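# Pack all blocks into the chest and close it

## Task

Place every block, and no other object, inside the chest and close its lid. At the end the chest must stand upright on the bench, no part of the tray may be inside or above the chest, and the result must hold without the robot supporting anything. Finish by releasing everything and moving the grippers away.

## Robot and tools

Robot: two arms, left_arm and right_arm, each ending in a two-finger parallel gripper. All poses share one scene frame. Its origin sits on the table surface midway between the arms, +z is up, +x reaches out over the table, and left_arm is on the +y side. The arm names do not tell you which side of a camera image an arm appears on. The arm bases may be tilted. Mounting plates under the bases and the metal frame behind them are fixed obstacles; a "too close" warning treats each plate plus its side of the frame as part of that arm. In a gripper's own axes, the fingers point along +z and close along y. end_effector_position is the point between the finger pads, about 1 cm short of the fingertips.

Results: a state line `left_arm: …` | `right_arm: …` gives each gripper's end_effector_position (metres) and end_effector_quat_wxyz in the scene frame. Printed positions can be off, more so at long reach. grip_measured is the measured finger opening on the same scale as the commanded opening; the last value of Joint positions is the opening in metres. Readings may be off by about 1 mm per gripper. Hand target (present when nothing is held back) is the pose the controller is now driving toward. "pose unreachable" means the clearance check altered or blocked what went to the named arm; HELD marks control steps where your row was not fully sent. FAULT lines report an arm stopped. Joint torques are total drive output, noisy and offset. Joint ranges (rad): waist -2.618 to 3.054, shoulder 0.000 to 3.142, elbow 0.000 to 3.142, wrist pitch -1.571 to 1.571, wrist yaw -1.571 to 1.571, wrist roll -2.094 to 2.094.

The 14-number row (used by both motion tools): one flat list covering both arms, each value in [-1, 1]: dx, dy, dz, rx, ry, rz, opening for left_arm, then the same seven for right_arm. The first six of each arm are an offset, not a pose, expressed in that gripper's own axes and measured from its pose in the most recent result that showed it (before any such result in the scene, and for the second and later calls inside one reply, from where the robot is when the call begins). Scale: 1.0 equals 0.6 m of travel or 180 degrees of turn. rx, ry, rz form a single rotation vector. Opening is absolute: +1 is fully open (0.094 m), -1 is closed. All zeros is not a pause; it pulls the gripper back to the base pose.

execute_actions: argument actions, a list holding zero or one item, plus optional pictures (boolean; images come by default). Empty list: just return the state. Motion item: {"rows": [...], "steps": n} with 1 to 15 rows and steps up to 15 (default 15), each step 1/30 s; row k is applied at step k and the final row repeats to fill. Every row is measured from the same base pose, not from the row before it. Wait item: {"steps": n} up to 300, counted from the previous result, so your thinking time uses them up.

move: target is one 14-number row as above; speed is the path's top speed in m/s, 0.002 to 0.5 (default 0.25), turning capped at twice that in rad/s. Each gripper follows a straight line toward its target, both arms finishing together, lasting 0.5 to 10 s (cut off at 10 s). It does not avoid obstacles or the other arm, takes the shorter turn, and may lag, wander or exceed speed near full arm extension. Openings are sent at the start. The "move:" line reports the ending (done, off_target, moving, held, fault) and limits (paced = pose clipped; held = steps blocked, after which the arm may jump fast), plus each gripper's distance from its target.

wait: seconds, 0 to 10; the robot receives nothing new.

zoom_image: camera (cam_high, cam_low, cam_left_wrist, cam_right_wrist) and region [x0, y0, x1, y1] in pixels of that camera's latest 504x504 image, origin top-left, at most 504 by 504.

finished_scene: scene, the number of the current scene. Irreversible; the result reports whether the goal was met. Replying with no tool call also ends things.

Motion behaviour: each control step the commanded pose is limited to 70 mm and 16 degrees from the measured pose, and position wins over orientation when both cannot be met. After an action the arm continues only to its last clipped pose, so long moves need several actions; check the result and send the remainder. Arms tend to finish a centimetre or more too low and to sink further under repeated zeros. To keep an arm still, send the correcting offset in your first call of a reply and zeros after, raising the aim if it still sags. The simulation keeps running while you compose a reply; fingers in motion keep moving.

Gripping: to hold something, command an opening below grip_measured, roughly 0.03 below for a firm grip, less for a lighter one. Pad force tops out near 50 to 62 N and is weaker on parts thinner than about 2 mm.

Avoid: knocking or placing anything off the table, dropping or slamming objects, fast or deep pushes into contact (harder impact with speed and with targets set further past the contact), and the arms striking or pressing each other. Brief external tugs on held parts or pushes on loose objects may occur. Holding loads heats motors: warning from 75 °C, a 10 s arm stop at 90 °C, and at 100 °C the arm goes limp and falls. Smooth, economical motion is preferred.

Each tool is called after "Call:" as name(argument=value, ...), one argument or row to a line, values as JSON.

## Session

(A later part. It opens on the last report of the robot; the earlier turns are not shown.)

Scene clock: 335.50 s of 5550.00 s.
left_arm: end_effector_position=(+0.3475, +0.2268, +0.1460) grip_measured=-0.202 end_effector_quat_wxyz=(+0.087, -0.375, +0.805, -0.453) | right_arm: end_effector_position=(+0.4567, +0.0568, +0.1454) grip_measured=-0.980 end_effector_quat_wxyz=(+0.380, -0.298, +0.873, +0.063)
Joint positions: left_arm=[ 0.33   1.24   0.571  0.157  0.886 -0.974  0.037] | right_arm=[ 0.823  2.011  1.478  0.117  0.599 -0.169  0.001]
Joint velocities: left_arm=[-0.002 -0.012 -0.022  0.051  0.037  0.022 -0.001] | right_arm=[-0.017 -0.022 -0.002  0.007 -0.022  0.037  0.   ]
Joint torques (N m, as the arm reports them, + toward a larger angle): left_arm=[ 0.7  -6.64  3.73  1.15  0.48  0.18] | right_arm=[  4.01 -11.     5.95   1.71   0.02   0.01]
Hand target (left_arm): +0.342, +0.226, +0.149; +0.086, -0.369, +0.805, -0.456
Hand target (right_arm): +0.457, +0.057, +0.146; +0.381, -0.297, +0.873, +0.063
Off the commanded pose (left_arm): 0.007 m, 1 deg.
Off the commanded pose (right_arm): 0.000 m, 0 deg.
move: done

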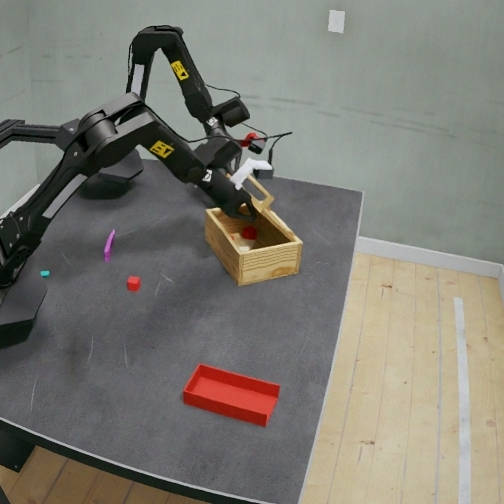

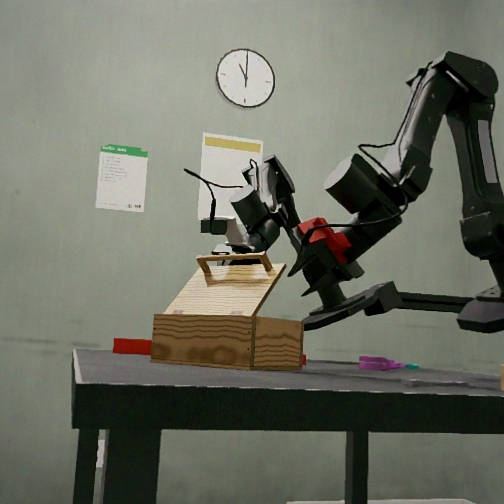

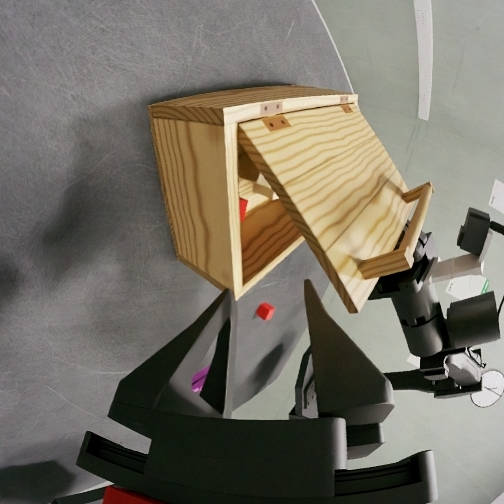

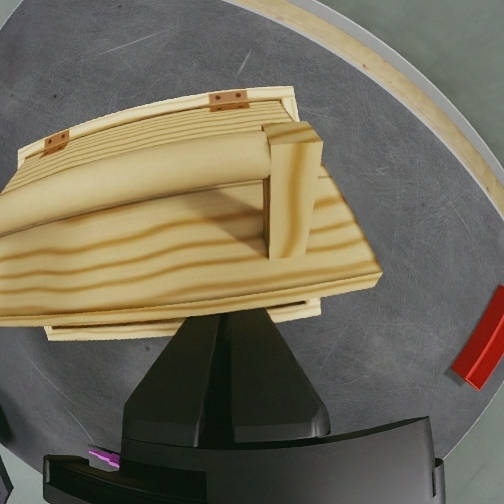

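Call:
move(
  target=[0,0,0,-0.31,0,0,1, 0,0,0,0,0,0,-1],
)

Call:
move(
  target=[0,0,0,0,0,-0.135,1, 0,0,0,0,0,0,-1],
)

Scene clock: 347.53 s of 5550.00 s.
left_arm: end_effector_position=(+0.3478, +0.2284, +0.1451) grip_measured=+0.998 end_effector_quat_wxyz=(-0.099, -0.370, +0.923, -0.035) | right_arm: end_effector_position=(+0.4549, +0.0537, +0.1412) grip_measured=-0.980 end_effector_quat_wxyz=(+0.372, -0.304, +0.875, +0.058)
Joint positions: left_arm=[-0.046  1.564  1.423 -1.092  0.047 -0.909  0.094] | right_arm=[ 0.82   2.011  1.478  0.094  0.599 -0.169  0.001]
Joint velocities: left_arm=[-0.002 -0.017  0.002 -0.007 -0.081  0.11  -0.   ] | right_arm=[ 0.002 -0.017 -0.012  0.022  0.022  0.007 -0.   ]
Joint torques (N m, as the arm reports them, + toward a larger angle): left_arm=[-1.33 -7.51  7.19 -0.14 -0.08 -0.13] | right_arm=[  4.29 -11.01   5.91   1.94   0.02   0.01]
Hand target (left_arm): +0.347, +0.229, +0.148; -0.102, -0.367, +0.924, -0.024
Hand target (right_arm): +0.457, +0.057, +0.145; +0.380, -0.298, +0.873, +0.063
Off the commanded pose (left_arm): 0.002 m, 1 deg.
Off the commanded pose (right_arm): 0.006 m, 1 deg.
After step 90, 6.43 s passed at rest.
move: done

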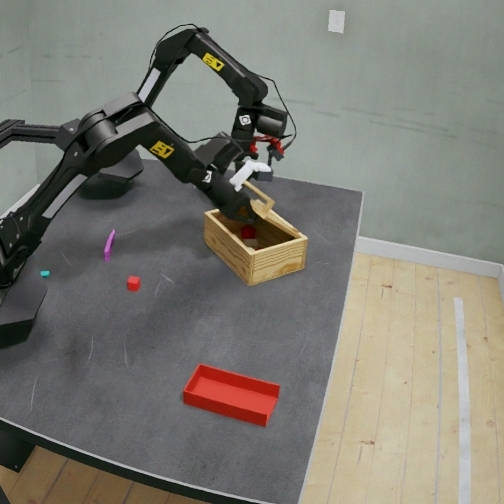

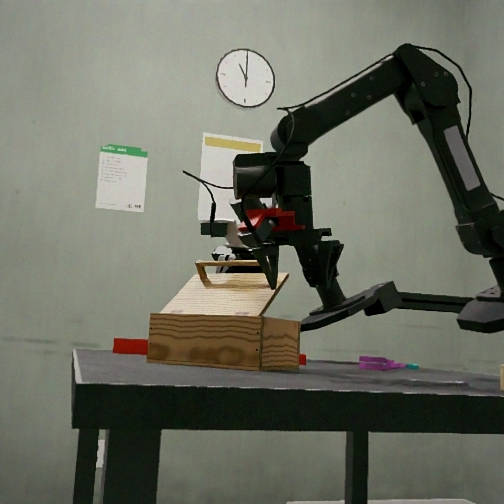

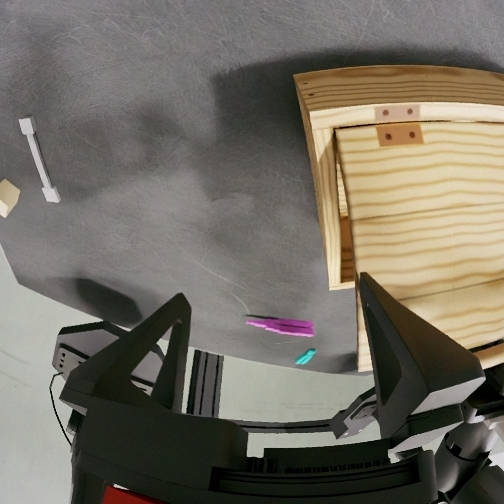

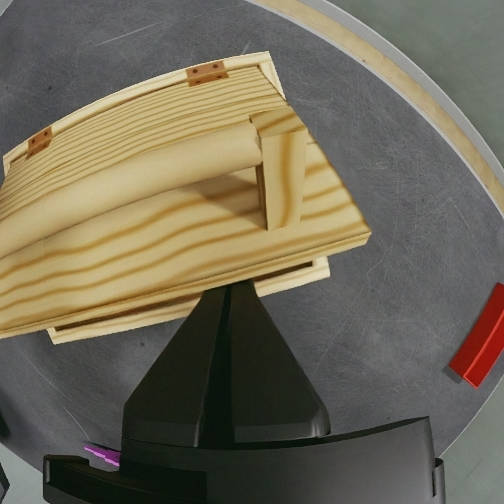

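Scene clock: 348.93 s of 5550.00 s.
left_arm: end_effector_position=(+0.3478, +0.2285, +0.1451) grip_measured=+0.998 end_effector_quat_wxyz=(-0.104, -0.551, +0.828, -0.014) | right_arm: end_effector_position=(+0.4542, +0.0533, +0.1405) grip_measured=-0.980 end_effector_quat_wxyz=(+0.370, -0.305, +0.876, +0.057)
Joint positions: left_arm=[-0.046  1.564  1.423 -1.092  0.046 -1.321  0.094] | right_arm=[ 0.82   2.011  1.478  0.09   0.599 -0.169  0.001]
Joint velocities: left_arm=[ 0.007 -0.022 -0.027 -0.022  0.022 -0.051 -0.   ] | right_arm=[-0.002  0.007 -0.007  0.022  0.007 -0.022  0.   ]
Joint torques (N m, as the arm reports them, + toward a larger angle): left_arm=[-0.71 -8.25  5.59  0.17  0.08 -0.14] | right_arm=[  4.   -10.98   5.92   1.72   0.02   0.  ]
Hand target (left_arm): +0.348, +0.228, +0.145; -0.104, -0.556, +0.825, -0.014
Hand target (right_arm): +0.455, +0.054, +0.141; +0.372, -0.304, +0.875, +0.058
Off the commanded pose (left_arm): 0.000 m, 1 deg.
Off the commanded pose (right_arm): 0.001 m, 0 deg.
move: done

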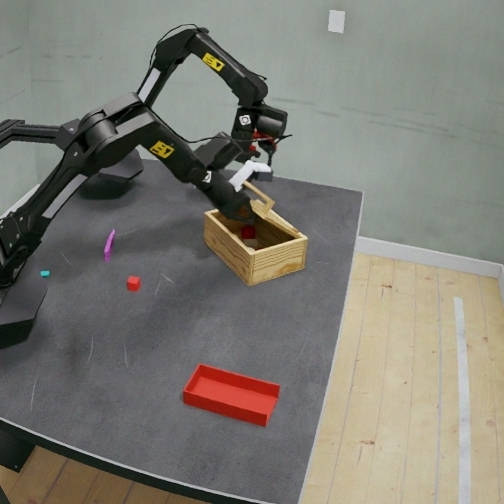

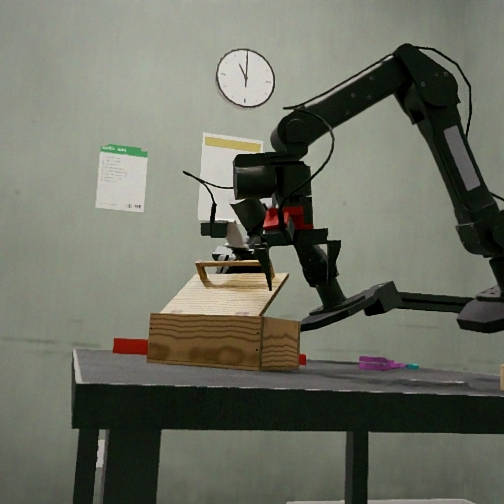

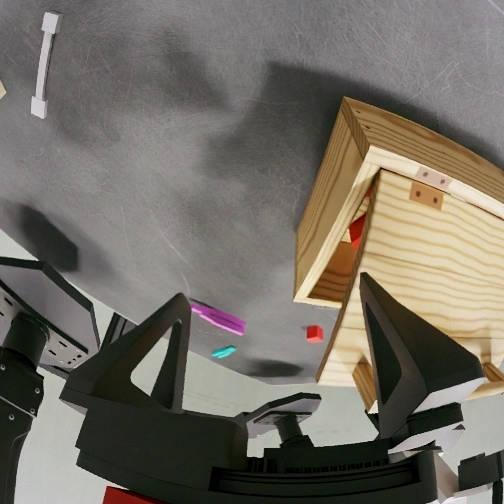

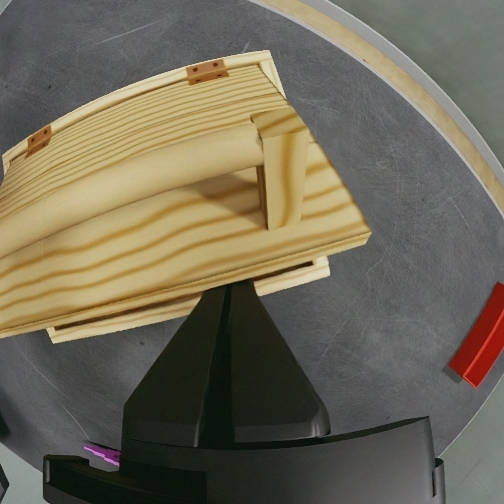

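Call:
move(
  target=[-0.327,0.46,0.083,0,0,0,1, -0.05,0,0.035,0,0,0,-1],
  speed=0.2,
)

Scene clock: 357.93 s of 5550.00 s.
left_arm: end_effector_position=(+0.1482, +0.4873, +0.0805) grip_measured=+0.998 end_effector_quat_wxyz=(-0.128, -0.557, +0.820, -0.023) | right_arm: end_effector_position=(+0.4738, +0.0695, +0.1358) grip_measured=-0.980 end_effector_quat_wxyz=(+0.359, -0.310, +0.879, +0.048)
Joint positions: left_arm=[ 1.114  1.63   0.935 -0.836  0.326 -0.171  0.094] | right_arm=[ 0.807  2.108  1.666 -0.031  0.597 -0.169  0.001]
Joint velocities: left_arm=[-0.022 -0.007  0.002 -0.037  0.051 -0.037 -0.   ] | right_arm=[-0.017 -0.007 -0.012 -0.037 -0.022 -0.022 -0.   ]
Joint torques (N m, as the arm reports them, + toward a larger angle): left_arm=[ 3.08 -5.65  5.79  0.12  0.1   0.04] | right_arm=[  4.09 -11.51   8.82   1.69  -0.11  -0.07]
Hand target (left_arm): +0.158, +0.499, +0.083; -0.106, -0.552, +0.827, -0.021
Hand target (right_arm): +0.483, +0.075, +0.146; +0.370, -0.305, +0.876, +0.057
Off the commanded pose (left_arm): 0.025 m, 3 deg.
Off the commanded pose (right_arm): 0.015 m, 2 deg.
After step 90, 3.67 s passed at rest.
move: off_target (left_arm, right_arm)

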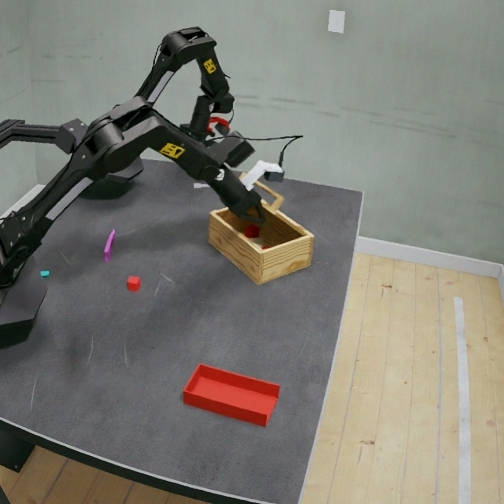

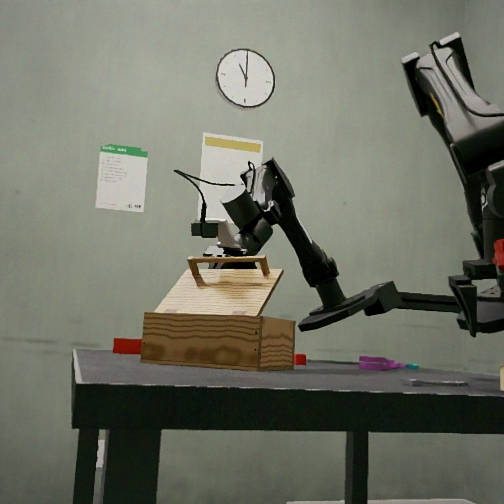

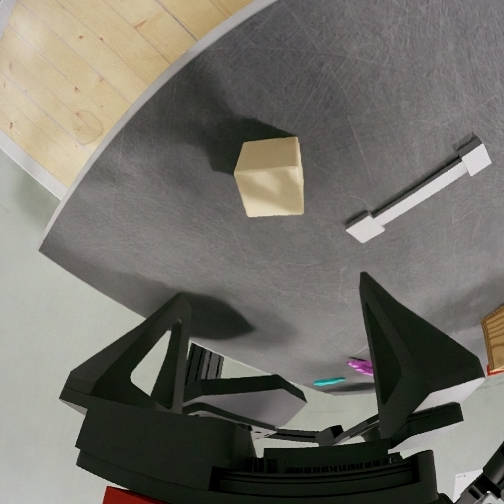

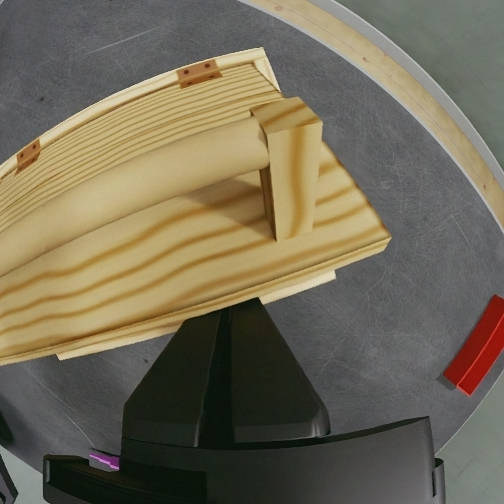

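Call:
execute_actions(
  actions=[],
)

Scene clock: 375.63 s of 5550.00 s.
left_arm: end_effector_position=(+0.1483, +0.4873, +0.0804) grip_measured=+0.998 end_effector_quat_wxyz=(-0.128, -0.557, +0.821, -0.024) | right_arm: end_effector_position=(+0.4738, +0.0695, +0.1358) grip_measured=-0.980 end_effector_quat_wxyz=(+0.359, -0.310, +0.879, +0.048)
Joint positions: left_arm=[ 1.114  1.63   0.935 -0.836  0.327 -0.168  0.094] | right_arm=[ 0.807  2.108  1.666 -0.031  0.597 -0.169  0.001]
Joint velocities: left_arm=[-0.007  0.007  0.012 -0.051 -0.081  0.007  0.001] | right_arm=[-0.002 -0.032 -0.002 -0.037 -0.081 -0.051  0.001]
Joint torques (N m, as the arm reports them, + toward a larger angle): left_arm=[ 3.1  -5.9   5.95  0.08  0.12  0.04] | right_arm=[  4.09 -11.52   8.83   1.69  -0.11  -0.07]
Hand target (left_arm): +0.158, +0.499, +0.083; -0.106, -0.553, +0.826, -0.021
Hand target (right_arm): +0.483, +0.075, +0.146; +0.370, -0.305, +0.876, +0.057
Off the commanded pose (left_arm): 0.025 m, 3 deg.
Off the commanded pose (right_arm): 0.015 m, 2 deg.
Steps of this call (steps 1 to 90: nothing new was sent; then 14.70 s passed at rest). Readings (end_effector_position):
1: left_arm (+0.1482, +0.4873, +0.0805) | right_arm (+0.4738, +0.0695, +0.1358)
2: left_arm (+0.1482, +0.4873, +0.0805) | right_arm (+0.4738, +0.0695, +0.1358)
4: left_arm (+0.1482, +0.4873, +0.0805) | right_arm (+0.4738, +0.0695, +0.1358)
8: left_arm (+0.1483, +0.4873, +0.0804) | right_arm (+0.4738, +0.0695, +0.1358)
90: the state above

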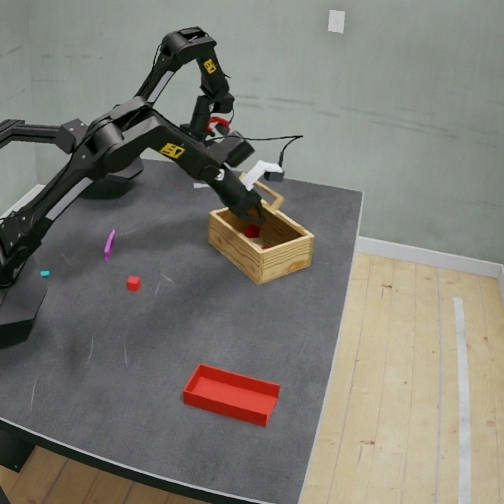

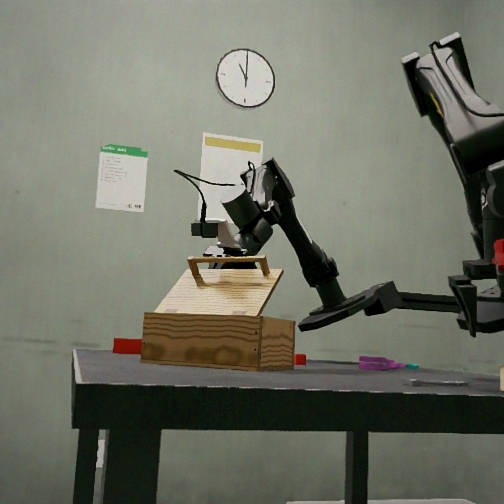

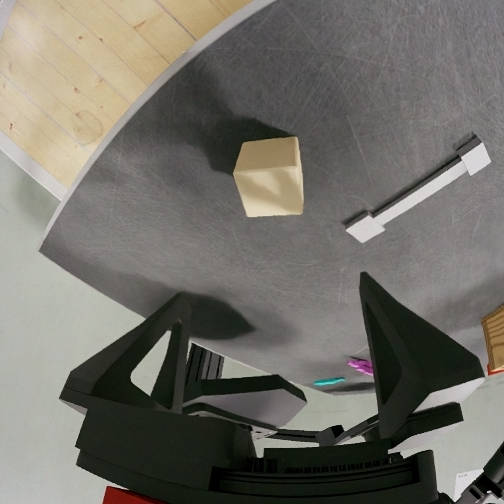

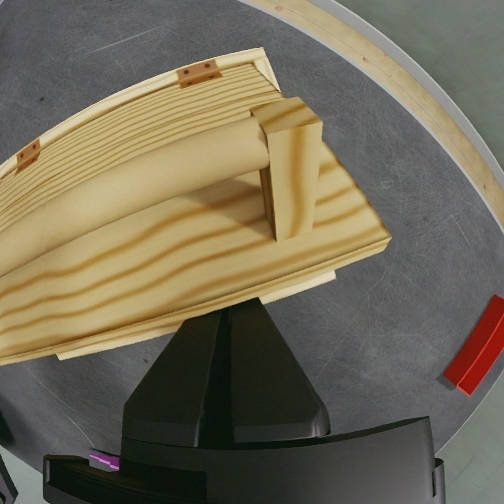

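Call:
move(
  target=[-0.05,0,0.1,0,0,0,1, 0,0,0,0,0,0,-1],
  speed=0.15,
)

Scene clock: 380.30 s of 5550.00 s.
left_arm: end_effector_position=(+0.1409, +0.4954, +0.0173) grip_measured=+0.998 end_effector_quat_wxyz=(-0.142, -0.557, +0.818, -0.030) | right_arm: end_effector_position=(+0.4734, +0.0693, +0.1353) grip_measured=-0.980 end_effector_quat_wxyz=(+0.358, -0.311, +0.879, +0.048)
Joint positions: left_arm=[ 1.069  1.858  0.935 -0.625  0.327 -0.209  0.094] | right_arm=[ 0.807  2.108  1.666 -0.034  0.597 -0.169  0.001]
Joint velocities: left_arm=[-0.022 -0.012  0.017 -0.007  0.022 -0.051 -0.001] | right_arm=[-0.022  0.002 -0.002 -0.037 -0.022 -0.022  0.   ]
Joint torques (N m, as the arm reports them, + toward a larger angle): left_arm=[ 2.62 -6.47  4.26  0.06 -0.05 -0.14] | right_arm=[  4.26 -11.8    6.12   1.66   0.03   0.  ]
Hand target (left_arm): +0.148, +0.504, +0.017; -0.128, -0.557, +0.821, -0.024
Hand target (right_arm): +0.474, +0.070, +0.136; +0.359, -0.310, +0.879, +0.048
Off the commanded pose (left_arm): 0.011 m, 2 deg.
Off the commanded pose (right_arm): 0.001 m, 0 deg.
After step 90, 0.60 s passed at rest.
move: off_target (left_arm)

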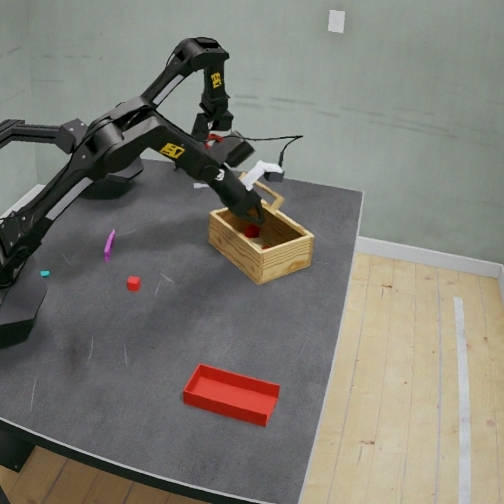

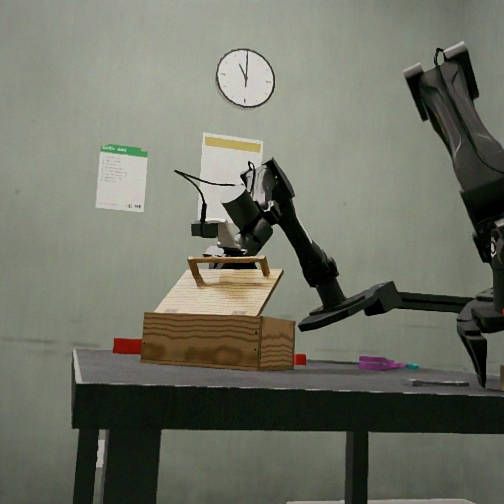

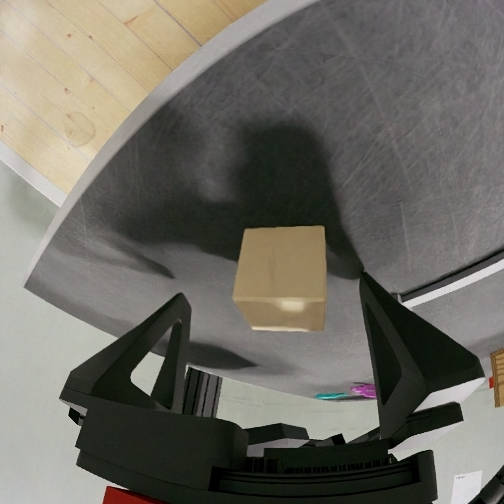

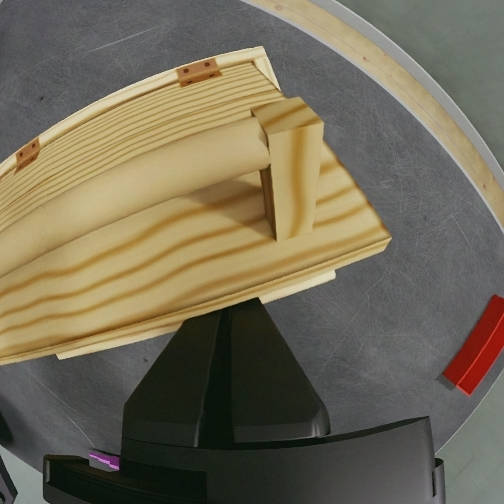

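Call:
move(
  target=[-0.05,-0.01,0,0,0,0,1, 0,0,0,0,0,0,-1],
  speed=0.1,
)

Call:
move(
  target=[0,0,0,0,0,0,-0.5, 0,0,0,0,0,0,-1],
)

Scene clock: 384.23 s of 5550.00 s.
left_arm: end_effector_position=(+0.1473, +0.5023, +0.0174) grip_measured=+0.998 end_effector_quat_wxyz=(-0.167, -0.560, +0.811, -0.042) | right_arm: end_effector_position=(+0.4731, +0.0691, +0.1350) grip_measured=-0.980 end_effector_quat_wxyz=(+0.357, -0.311, +0.879, +0.048)
Joint positions: left_arm=[ 1.069  1.924  1.043 -0.727  0.33  -0.199  0.094] | right_arm=[ 0.807  2.108  1.666 -0.036  0.597 -0.169  0.001]
Joint velocities: left_arm=[ 0.002 -0.022  0.012 -0.037 -0.022 -0.022  0.001] | right_arm=[-0.002 -0.022  0.007 -0.051 -0.022 -0.037 -0.   ]
Joint torques (N m, as the arm reports them, + toward a larger angle): left_arm=[ 3.25 -5.7   5.2   0.29 -0.03 -0.08] | right_arm=[  4.27 -11.8    6.1    1.66   0.03   0.01]
Hand target (left_arm): +0.156, +0.520, +0.010; -0.142, -0.557, +0.818, -0.030
Hand target (right_arm): +0.473, +0.069, +0.135; +0.358, -0.311, +0.879, +0.048
Off the commanded pose (left_arm): 0.022 m, 3 deg.
Off the commanded pose (right_arm): 0.000 m, 0 deg.
After step 90, 0.20 s passed at rest.
move: off_target (left_arm)

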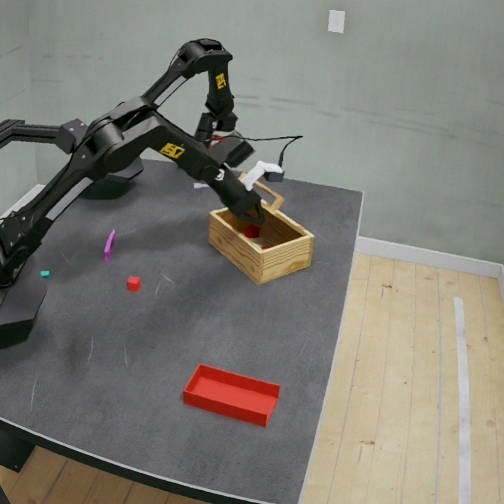

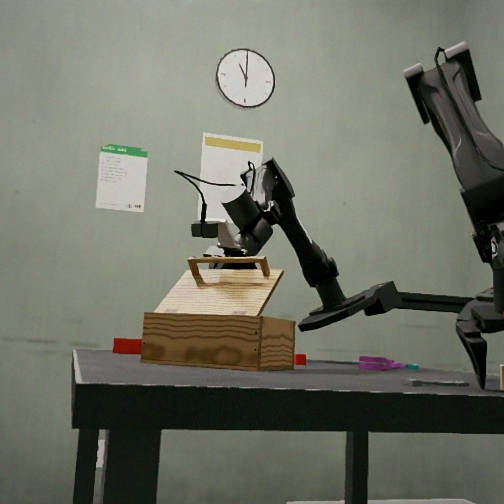

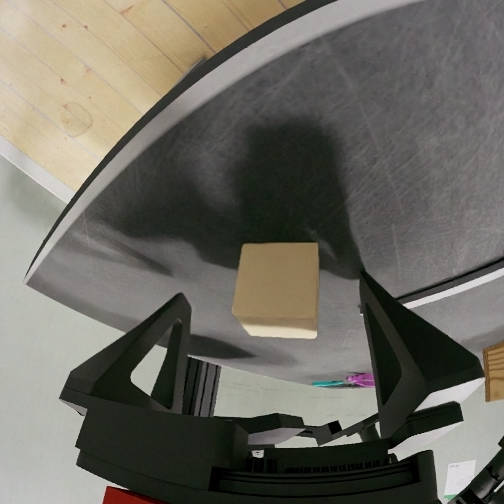

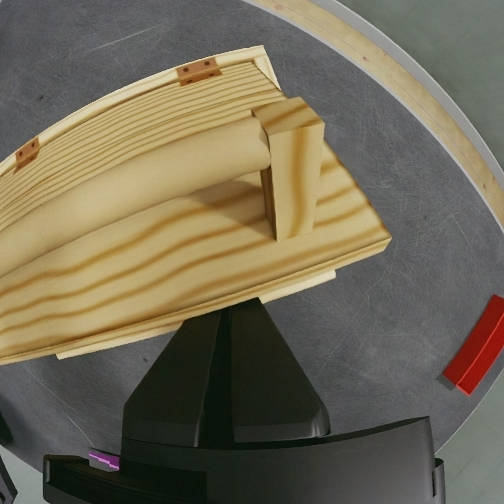

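Scene clock: 384.73 s of 5550.00 s.
left_arm: end_effector_position=(+0.1473, +0.5018, +0.0175) grip_measured=-0.332 end_effector_quat_wxyz=(-0.167, -0.560, +0.810, -0.043) | right_arm: end_effector_position=(+0.4728, +0.0689, +0.1347) grip_measured=-0.980 end_effector_quat_wxyz=(+0.356, -0.312, +0.880, +0.047)
Joint positions: left_arm=[ 1.069  1.924  1.043 -0.729  0.332 -0.199  0.031] | right_arm=[ 0.807  2.108  1.666 -0.038  0.597 -0.169  0.001]
Joint velocities: left_arm=[ 0.012  0.007  0.012 -0.007  0.037 -0.022 -0.001] | right_arm=[ 0.037  0.007 -0.002  0.081 -0.007 -0.007  0.001]
Joint torques (N m, as the arm reports them, + toward a larger angle): left_arm=[ 3.01 -7.31  3.13 -0.2  -0.04 -0.05] | right_arm=[  4.27 -11.79   6.11   1.65   0.03   0.  ]
Hand target (left_arm): +0.147, +0.502, +0.017; -0.167, -0.560, +0.811, -0.042
Hand target (right_arm): +0.473, +0.069, +0.135; +0.357, -0.311, +0.879, +0.047
Off the commanded pose (left_arm): 0.000 m, 0 deg.
Off the commanded pose (right_arm): 0.000 m, 0 deg.
move: done

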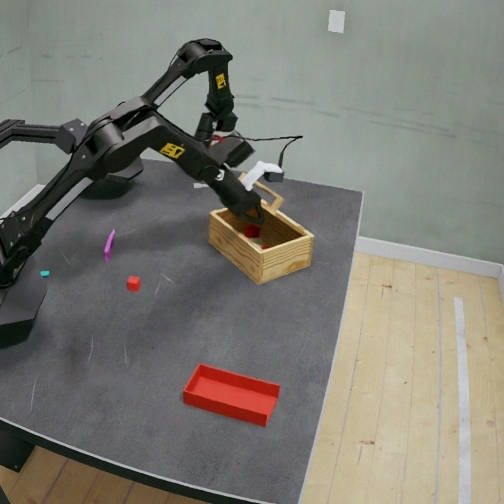

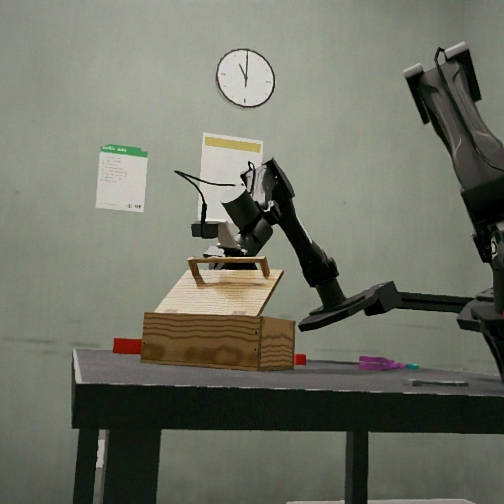

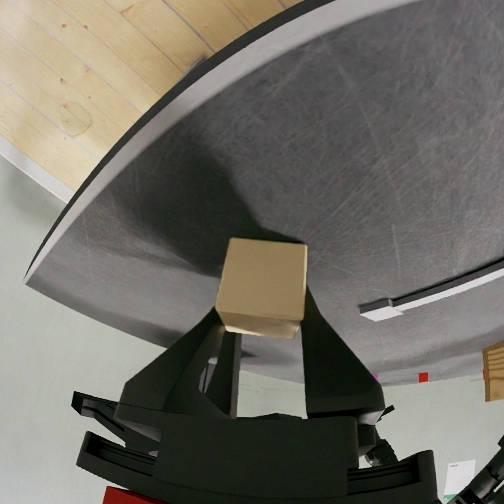

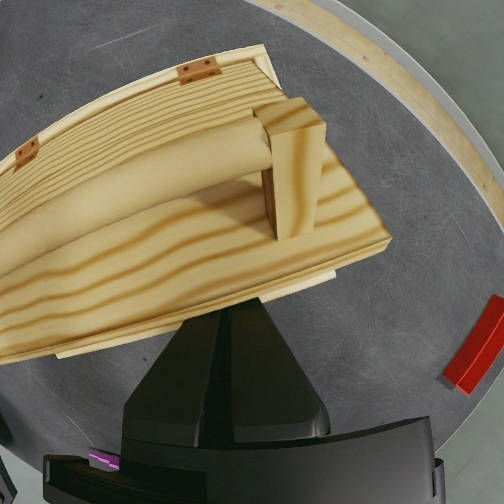

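Call:
move(
  target=[0.1,-0.2,-0.22,0,0,0.08,-0.5, 0,0,0,0,0,0,-1],
)

Scene clock: 390.87 s of 5550.00 s.
left_arm: end_effector_position=(+0.2615, +0.4355, +0.1384) grip_measured=-0.332 end_effector_quat_wxyz=(-0.171, -0.452, +0.873, -0.067) | right_arm: end_effector_position=(+0.4725, +0.0688, +0.1344) grip_measured=-0.980 end_effector_quat_wxyz=(+0.355, -0.313, +0.880, +0.047)
Joint positions: left_arm=[ 0.795  1.646  1.372 -1.265  0.332 -0.228  0.031] | right_arm=[ 0.807  2.108  1.666 -0.041  0.597 -0.169  0.001]
Joint velocities: left_arm=[-0.012 -0.002  0.002 -0.051  0.051 -0.037 -0.   ] | right_arm=[-0.017 -0.002 -0.012  0.022  0.022 -0.007 -0.   ]
Joint torques (N m, as the arm reports them, + toward a larger angle): left_arm=[ 1.8  -8.15  6.66 -0.29  0.   -0.17] | right_arm=[  4.27 -11.79   6.11   1.65   0.03   0.01]
Hand target (left_arm): +0.267, +0.439, +0.145; -0.161, -0.454, +0.874, -0.062
Hand target (right_arm): +0.473, +0.069, +0.135; +0.356, -0.312, +0.880, +0.047
Off the commanded pose (left_arm): 0.011 m, 1 deg.
Off the commanded pose (right_arm): 0.000 m, 0 deg.
After step 90, 1.67 s passed at rest.
move: off_target (left_arm)

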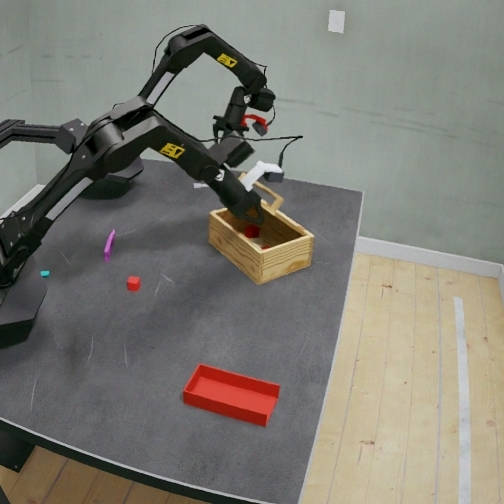

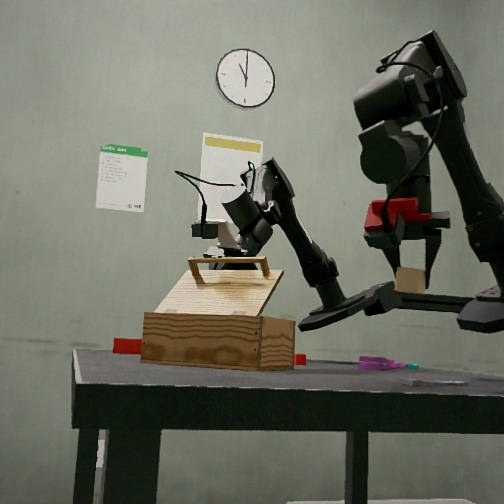

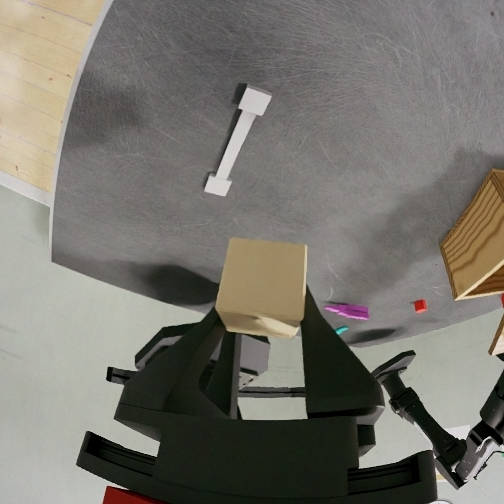

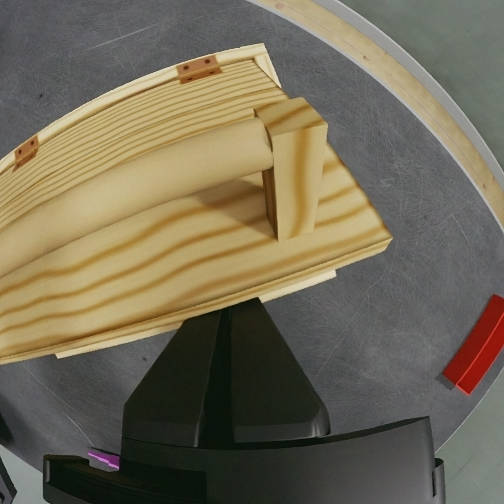

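Call:
move(
  target=[0.03,-0.1,0,0.15,0,0.07,-0.5, 0,0,0,0,0,0,-1],
)

Scene clock: 397.47 s of 5550.00 s.
left_arm: end_effector_position=(+0.2997, +0.3867, +0.1378) grip_measured=-0.332 end_effector_quat_wxyz=(-0.068, -0.387, +0.876, -0.279) | right_arm: end_effector_position=(+0.4721, +0.0686, +0.1340) grip_measured=-0.980 end_effector_quat_wxyz=(+0.354, -0.313, +0.880, +0.046)
Joint positions: left_arm=[ 0.819  1.617  1.238 -1.136  0.776 -0.012  0.031] | right_arm=[ 0.807  2.108  1.666 -0.043  0.597 -0.169  0.001]
Joint velocities: left_arm=[-0.017 -0.002 -0.007  0.007  0.022  0.022  0.001] | right_arm=[ 0.017 -0.002  0.002 -0.022  0.051  0.022 -0.   ]
Joint torques (N m, as the arm reports them, + toward a larger angle): left_arm=[ 2.71 -8.71  3.46 -0.04  0.47  0.18] | right_arm=[  4.26 -11.79   6.11   1.65   0.04   0.  ]
Hand target (left_arm): +0.301, +0.387, +0.142; -0.050, -0.382, +0.878, -0.285
Hand target (right_arm): +0.472, +0.069, +0.134; +0.355, -0.313, +0.880, +0.047
Off the commanded pose (left_arm): 0.005 m, 2 deg.
Off the commanded pose (right_arm): 0.000 m, 0 deg.
After step 90, 1.97 s passed at rest.
move: done

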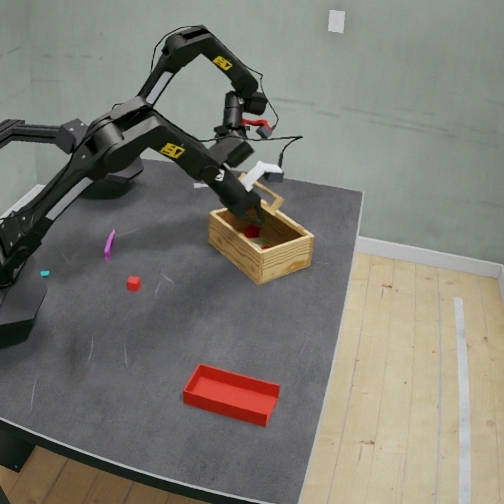

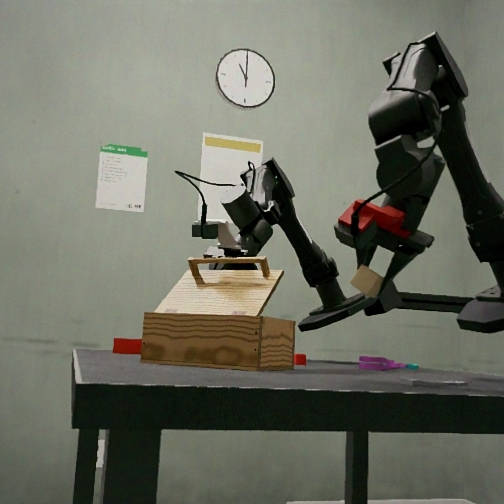

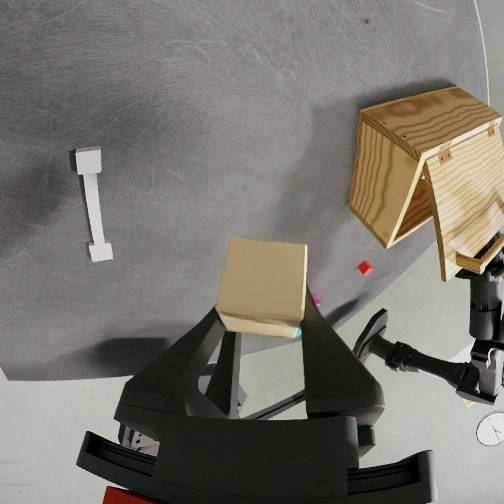

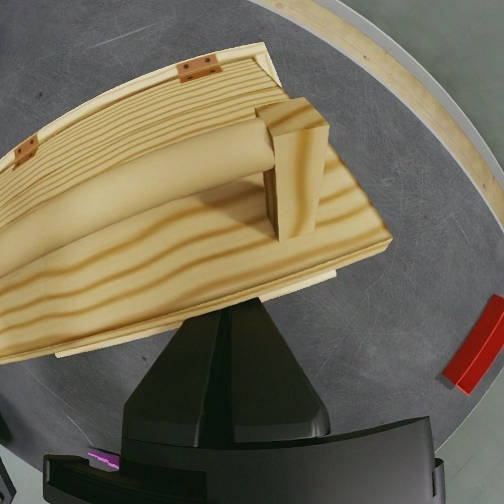

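Call:
move(
  target=[-0.05,-0.11,0.07,0.14,0,0,-0.5, 0,0,0,0,0,0,-1],
)

Scene clock: 401.67 s of 5550.00 s.
left_arm: end_effector_position=(+0.3706, +0.3534, +0.1145) grip_measured=-0.332 end_effector_quat_wxyz=(+0.011, -0.402, +0.798, -0.450) | right_arm: end_effector_position=(+0.4718, +0.0683, +0.1336) grip_measured=-0.980 end_effector_quat_wxyz=(+0.353, -0.314, +0.880, +0.046)
Joint positions: left_arm=[ 0.719  1.739  1.159 -0.667  1.164 -0.314  0.031] | right_arm=[ 0.807  2.108  1.666 -0.046  0.597 -0.169  0.001]
Joint velocities: left_arm=[-0.002  0.002 -0.017  0.066 -0.051 -0.037 -0.   ] | right_arm=[ 0.002 -0.037  0.017  0.037  0.022 -0.022  0.001]
Joint torques (N m, as the arm reports them, + toward a larger angle): left_arm=[ 1.39 -9.38  3.24  0.43  0.68 -0.06] | right_arm=[  4.27 -11.78   6.11   1.65   0.03   0.  ]
Hand target (left_arm): +0.372, +0.349, +0.121; +0.020, -0.393, +0.795, -0.462
Hand target (right_arm): +0.472, +0.069, +0.134; +0.354, -0.313, +0.880, +0.046
Off the commanded pose (left_arm): 0.010 m, 2 deg.
Off the commanded pose (right_arm): 0.001 m, 0 deg.
move: done

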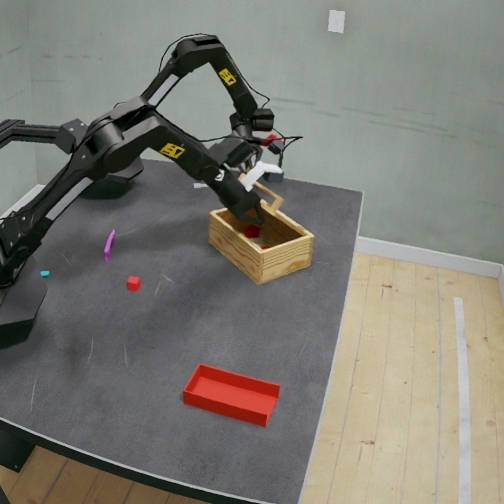

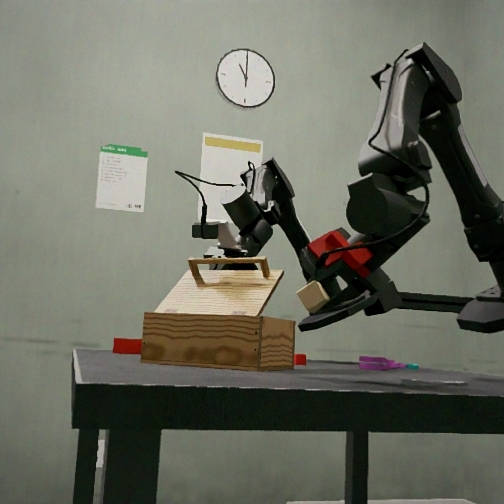

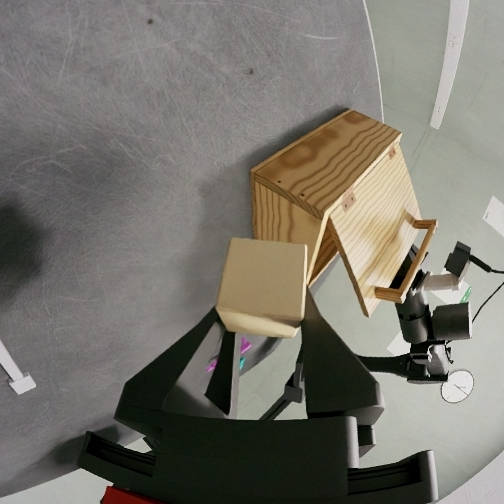

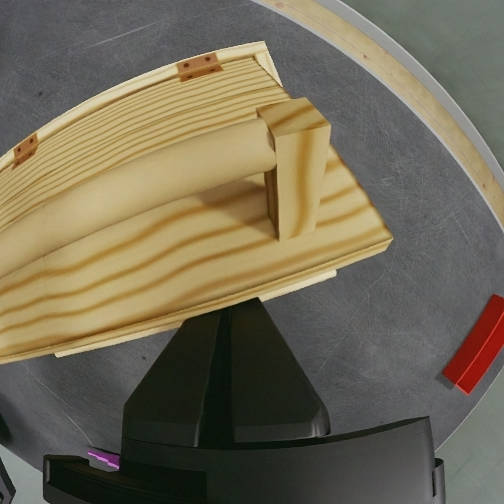

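Call:
move(
  target=[0.06,-0.085,0.06,0,0,0,-0.5, 0,0,0,0,0,0,-1],
  speed=0.1,
)

Scene clock: 410.20 s of 5550.00 s.
left_arm: end_effector_position=(+0.3923, +0.2932, +0.1379) grip_measured=-0.332 end_effector_quat_wxyz=(+0.002, -0.407, +0.796, -0.448) | right_arm: end_effector_position=(+0.4714, +0.0681, +0.1333) grip_measured=-0.980 end_effector_quat_wxyz=(+0.352, -0.315, +0.880, +0.045)
Joint positions: left_arm=[ 0.533  1.567  1.055 -0.42   1.072 -0.686  0.031] | right_arm=[ 0.807  2.108  1.666 -0.048  0.597 -0.169  0.001]
Joint velocities: left_arm=[ 0.007 -0.012 -0.007  0.007  0.007 -0.022  0.   ] | right_arm=[-0.002  0.007  0.002  0.007 -0.081  0.037  0.   ]
Joint torques (N m, as the arm reports them, + toward a larger angle): left_arm=[ 0.8  -9.03  4.01  0.84  0.44 -0.1 ] | right_arm=[  4.27 -11.78   6.1    1.65   0.03   0.  ]
Hand target (left_arm): +0.392, +0.292, +0.142; +0.010, -0.401, +0.798, -0.449
Hand target (right_arm): +0.472, +0.068, +0.134; +0.353, -0.314, +0.880, +0.046
Off the commanded pose (left_arm): 0.005 m, 1 deg.
Off the commanded pose (right_arm): 0.001 m, 0 deg.
After step 90, 4.30 s passed at rest.
move: done

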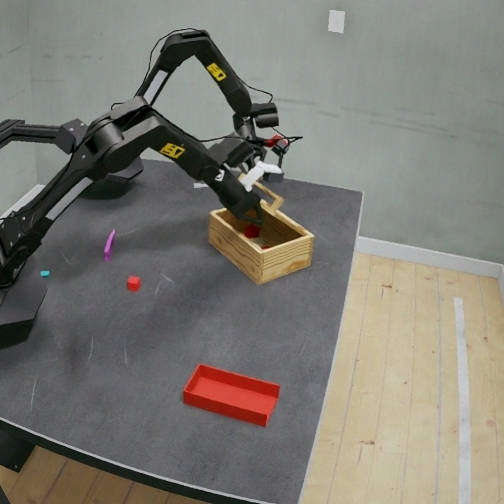

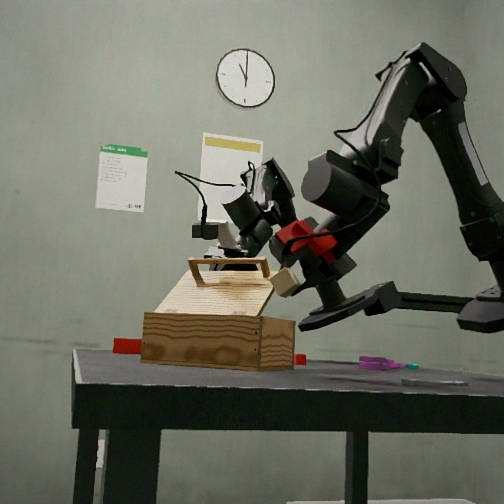

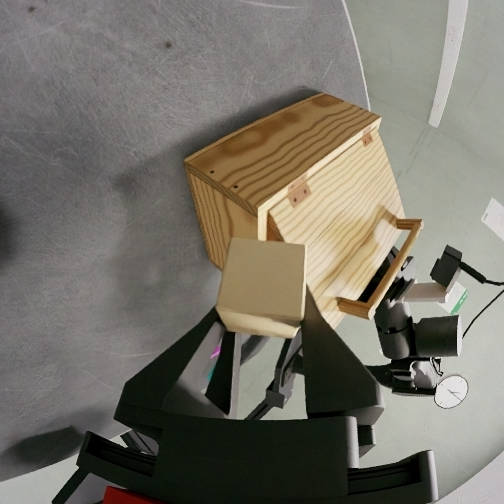

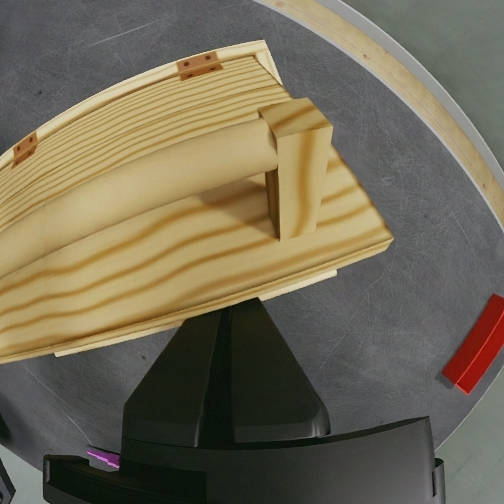

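Call:
move(
  target=[0.08,0.02,0.03,0,0,0,-0.5, 0,0,0,0,0,0,-1],
  speed=0.1,
)

Scene clock: 414.70 s of 5550.00 s.
left_arm: end_effector_position=(+0.3604, +0.2552, +0.1320) grip_measured=-0.332 end_effector_quat_wxyz=(-0.006, -0.413, +0.794, -0.445) | right_arm: end_effector_position=(+0.4710, +0.0679, +0.1329) grip_measured=-0.980 end_effector_quat_wxyz=(+0.351, -0.316, +0.880, +0.045)
Joint positions: left_arm=[ 0.44   1.437  0.833 -0.226  1.01  -0.829  0.031] | right_arm=[ 0.807  2.108  1.666 -0.051  0.597 -0.169  0.001]
Joint velocities: left_arm=[-0.002 -0.012  0.007  0.037 -0.007 -0.066  0.001] | right_arm=[ 0.002  0.002  0.007 -0.051 -0.081  0.022  0.   ]
Joint torques (N m, as the arm reports them, + toward a larger angle): left_arm=[ 0.15 -8.26  3.56  0.96  0.41 -0.01] | right_arm=[  4.27 -11.78   6.1    1.65   0.04   0.01]
Hand target (left_arm): +0.359, +0.253, +0.136; +0.001, -0.406, +0.797, -0.448
Hand target (right_arm): +0.471, +0.068, +0.133; +0.352, -0.315, +0.880, +0.046
Off the commanded pose (left_arm): 0.005 m, 1 deg.
Off the commanded pose (right_arm): 0.001 m, 0 deg.
After step 90, 0.37 s passed at rest.
move: done

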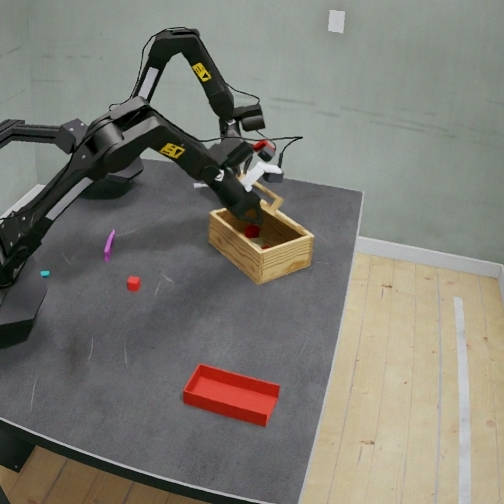

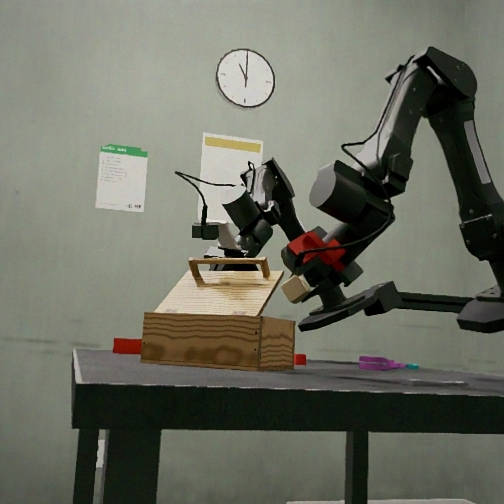

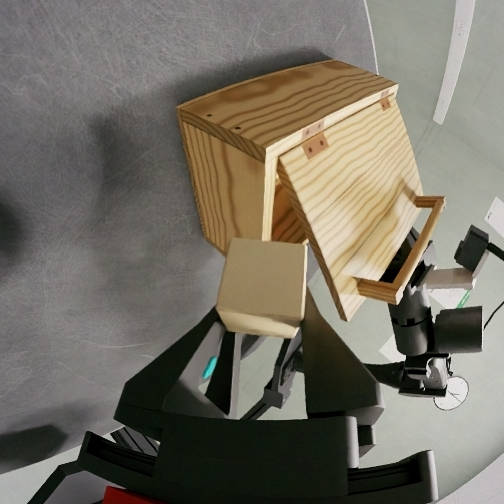

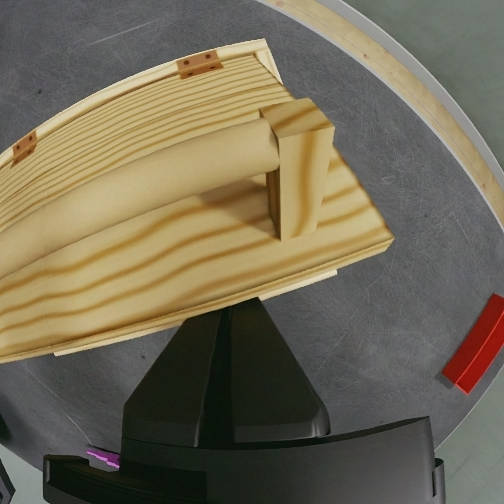

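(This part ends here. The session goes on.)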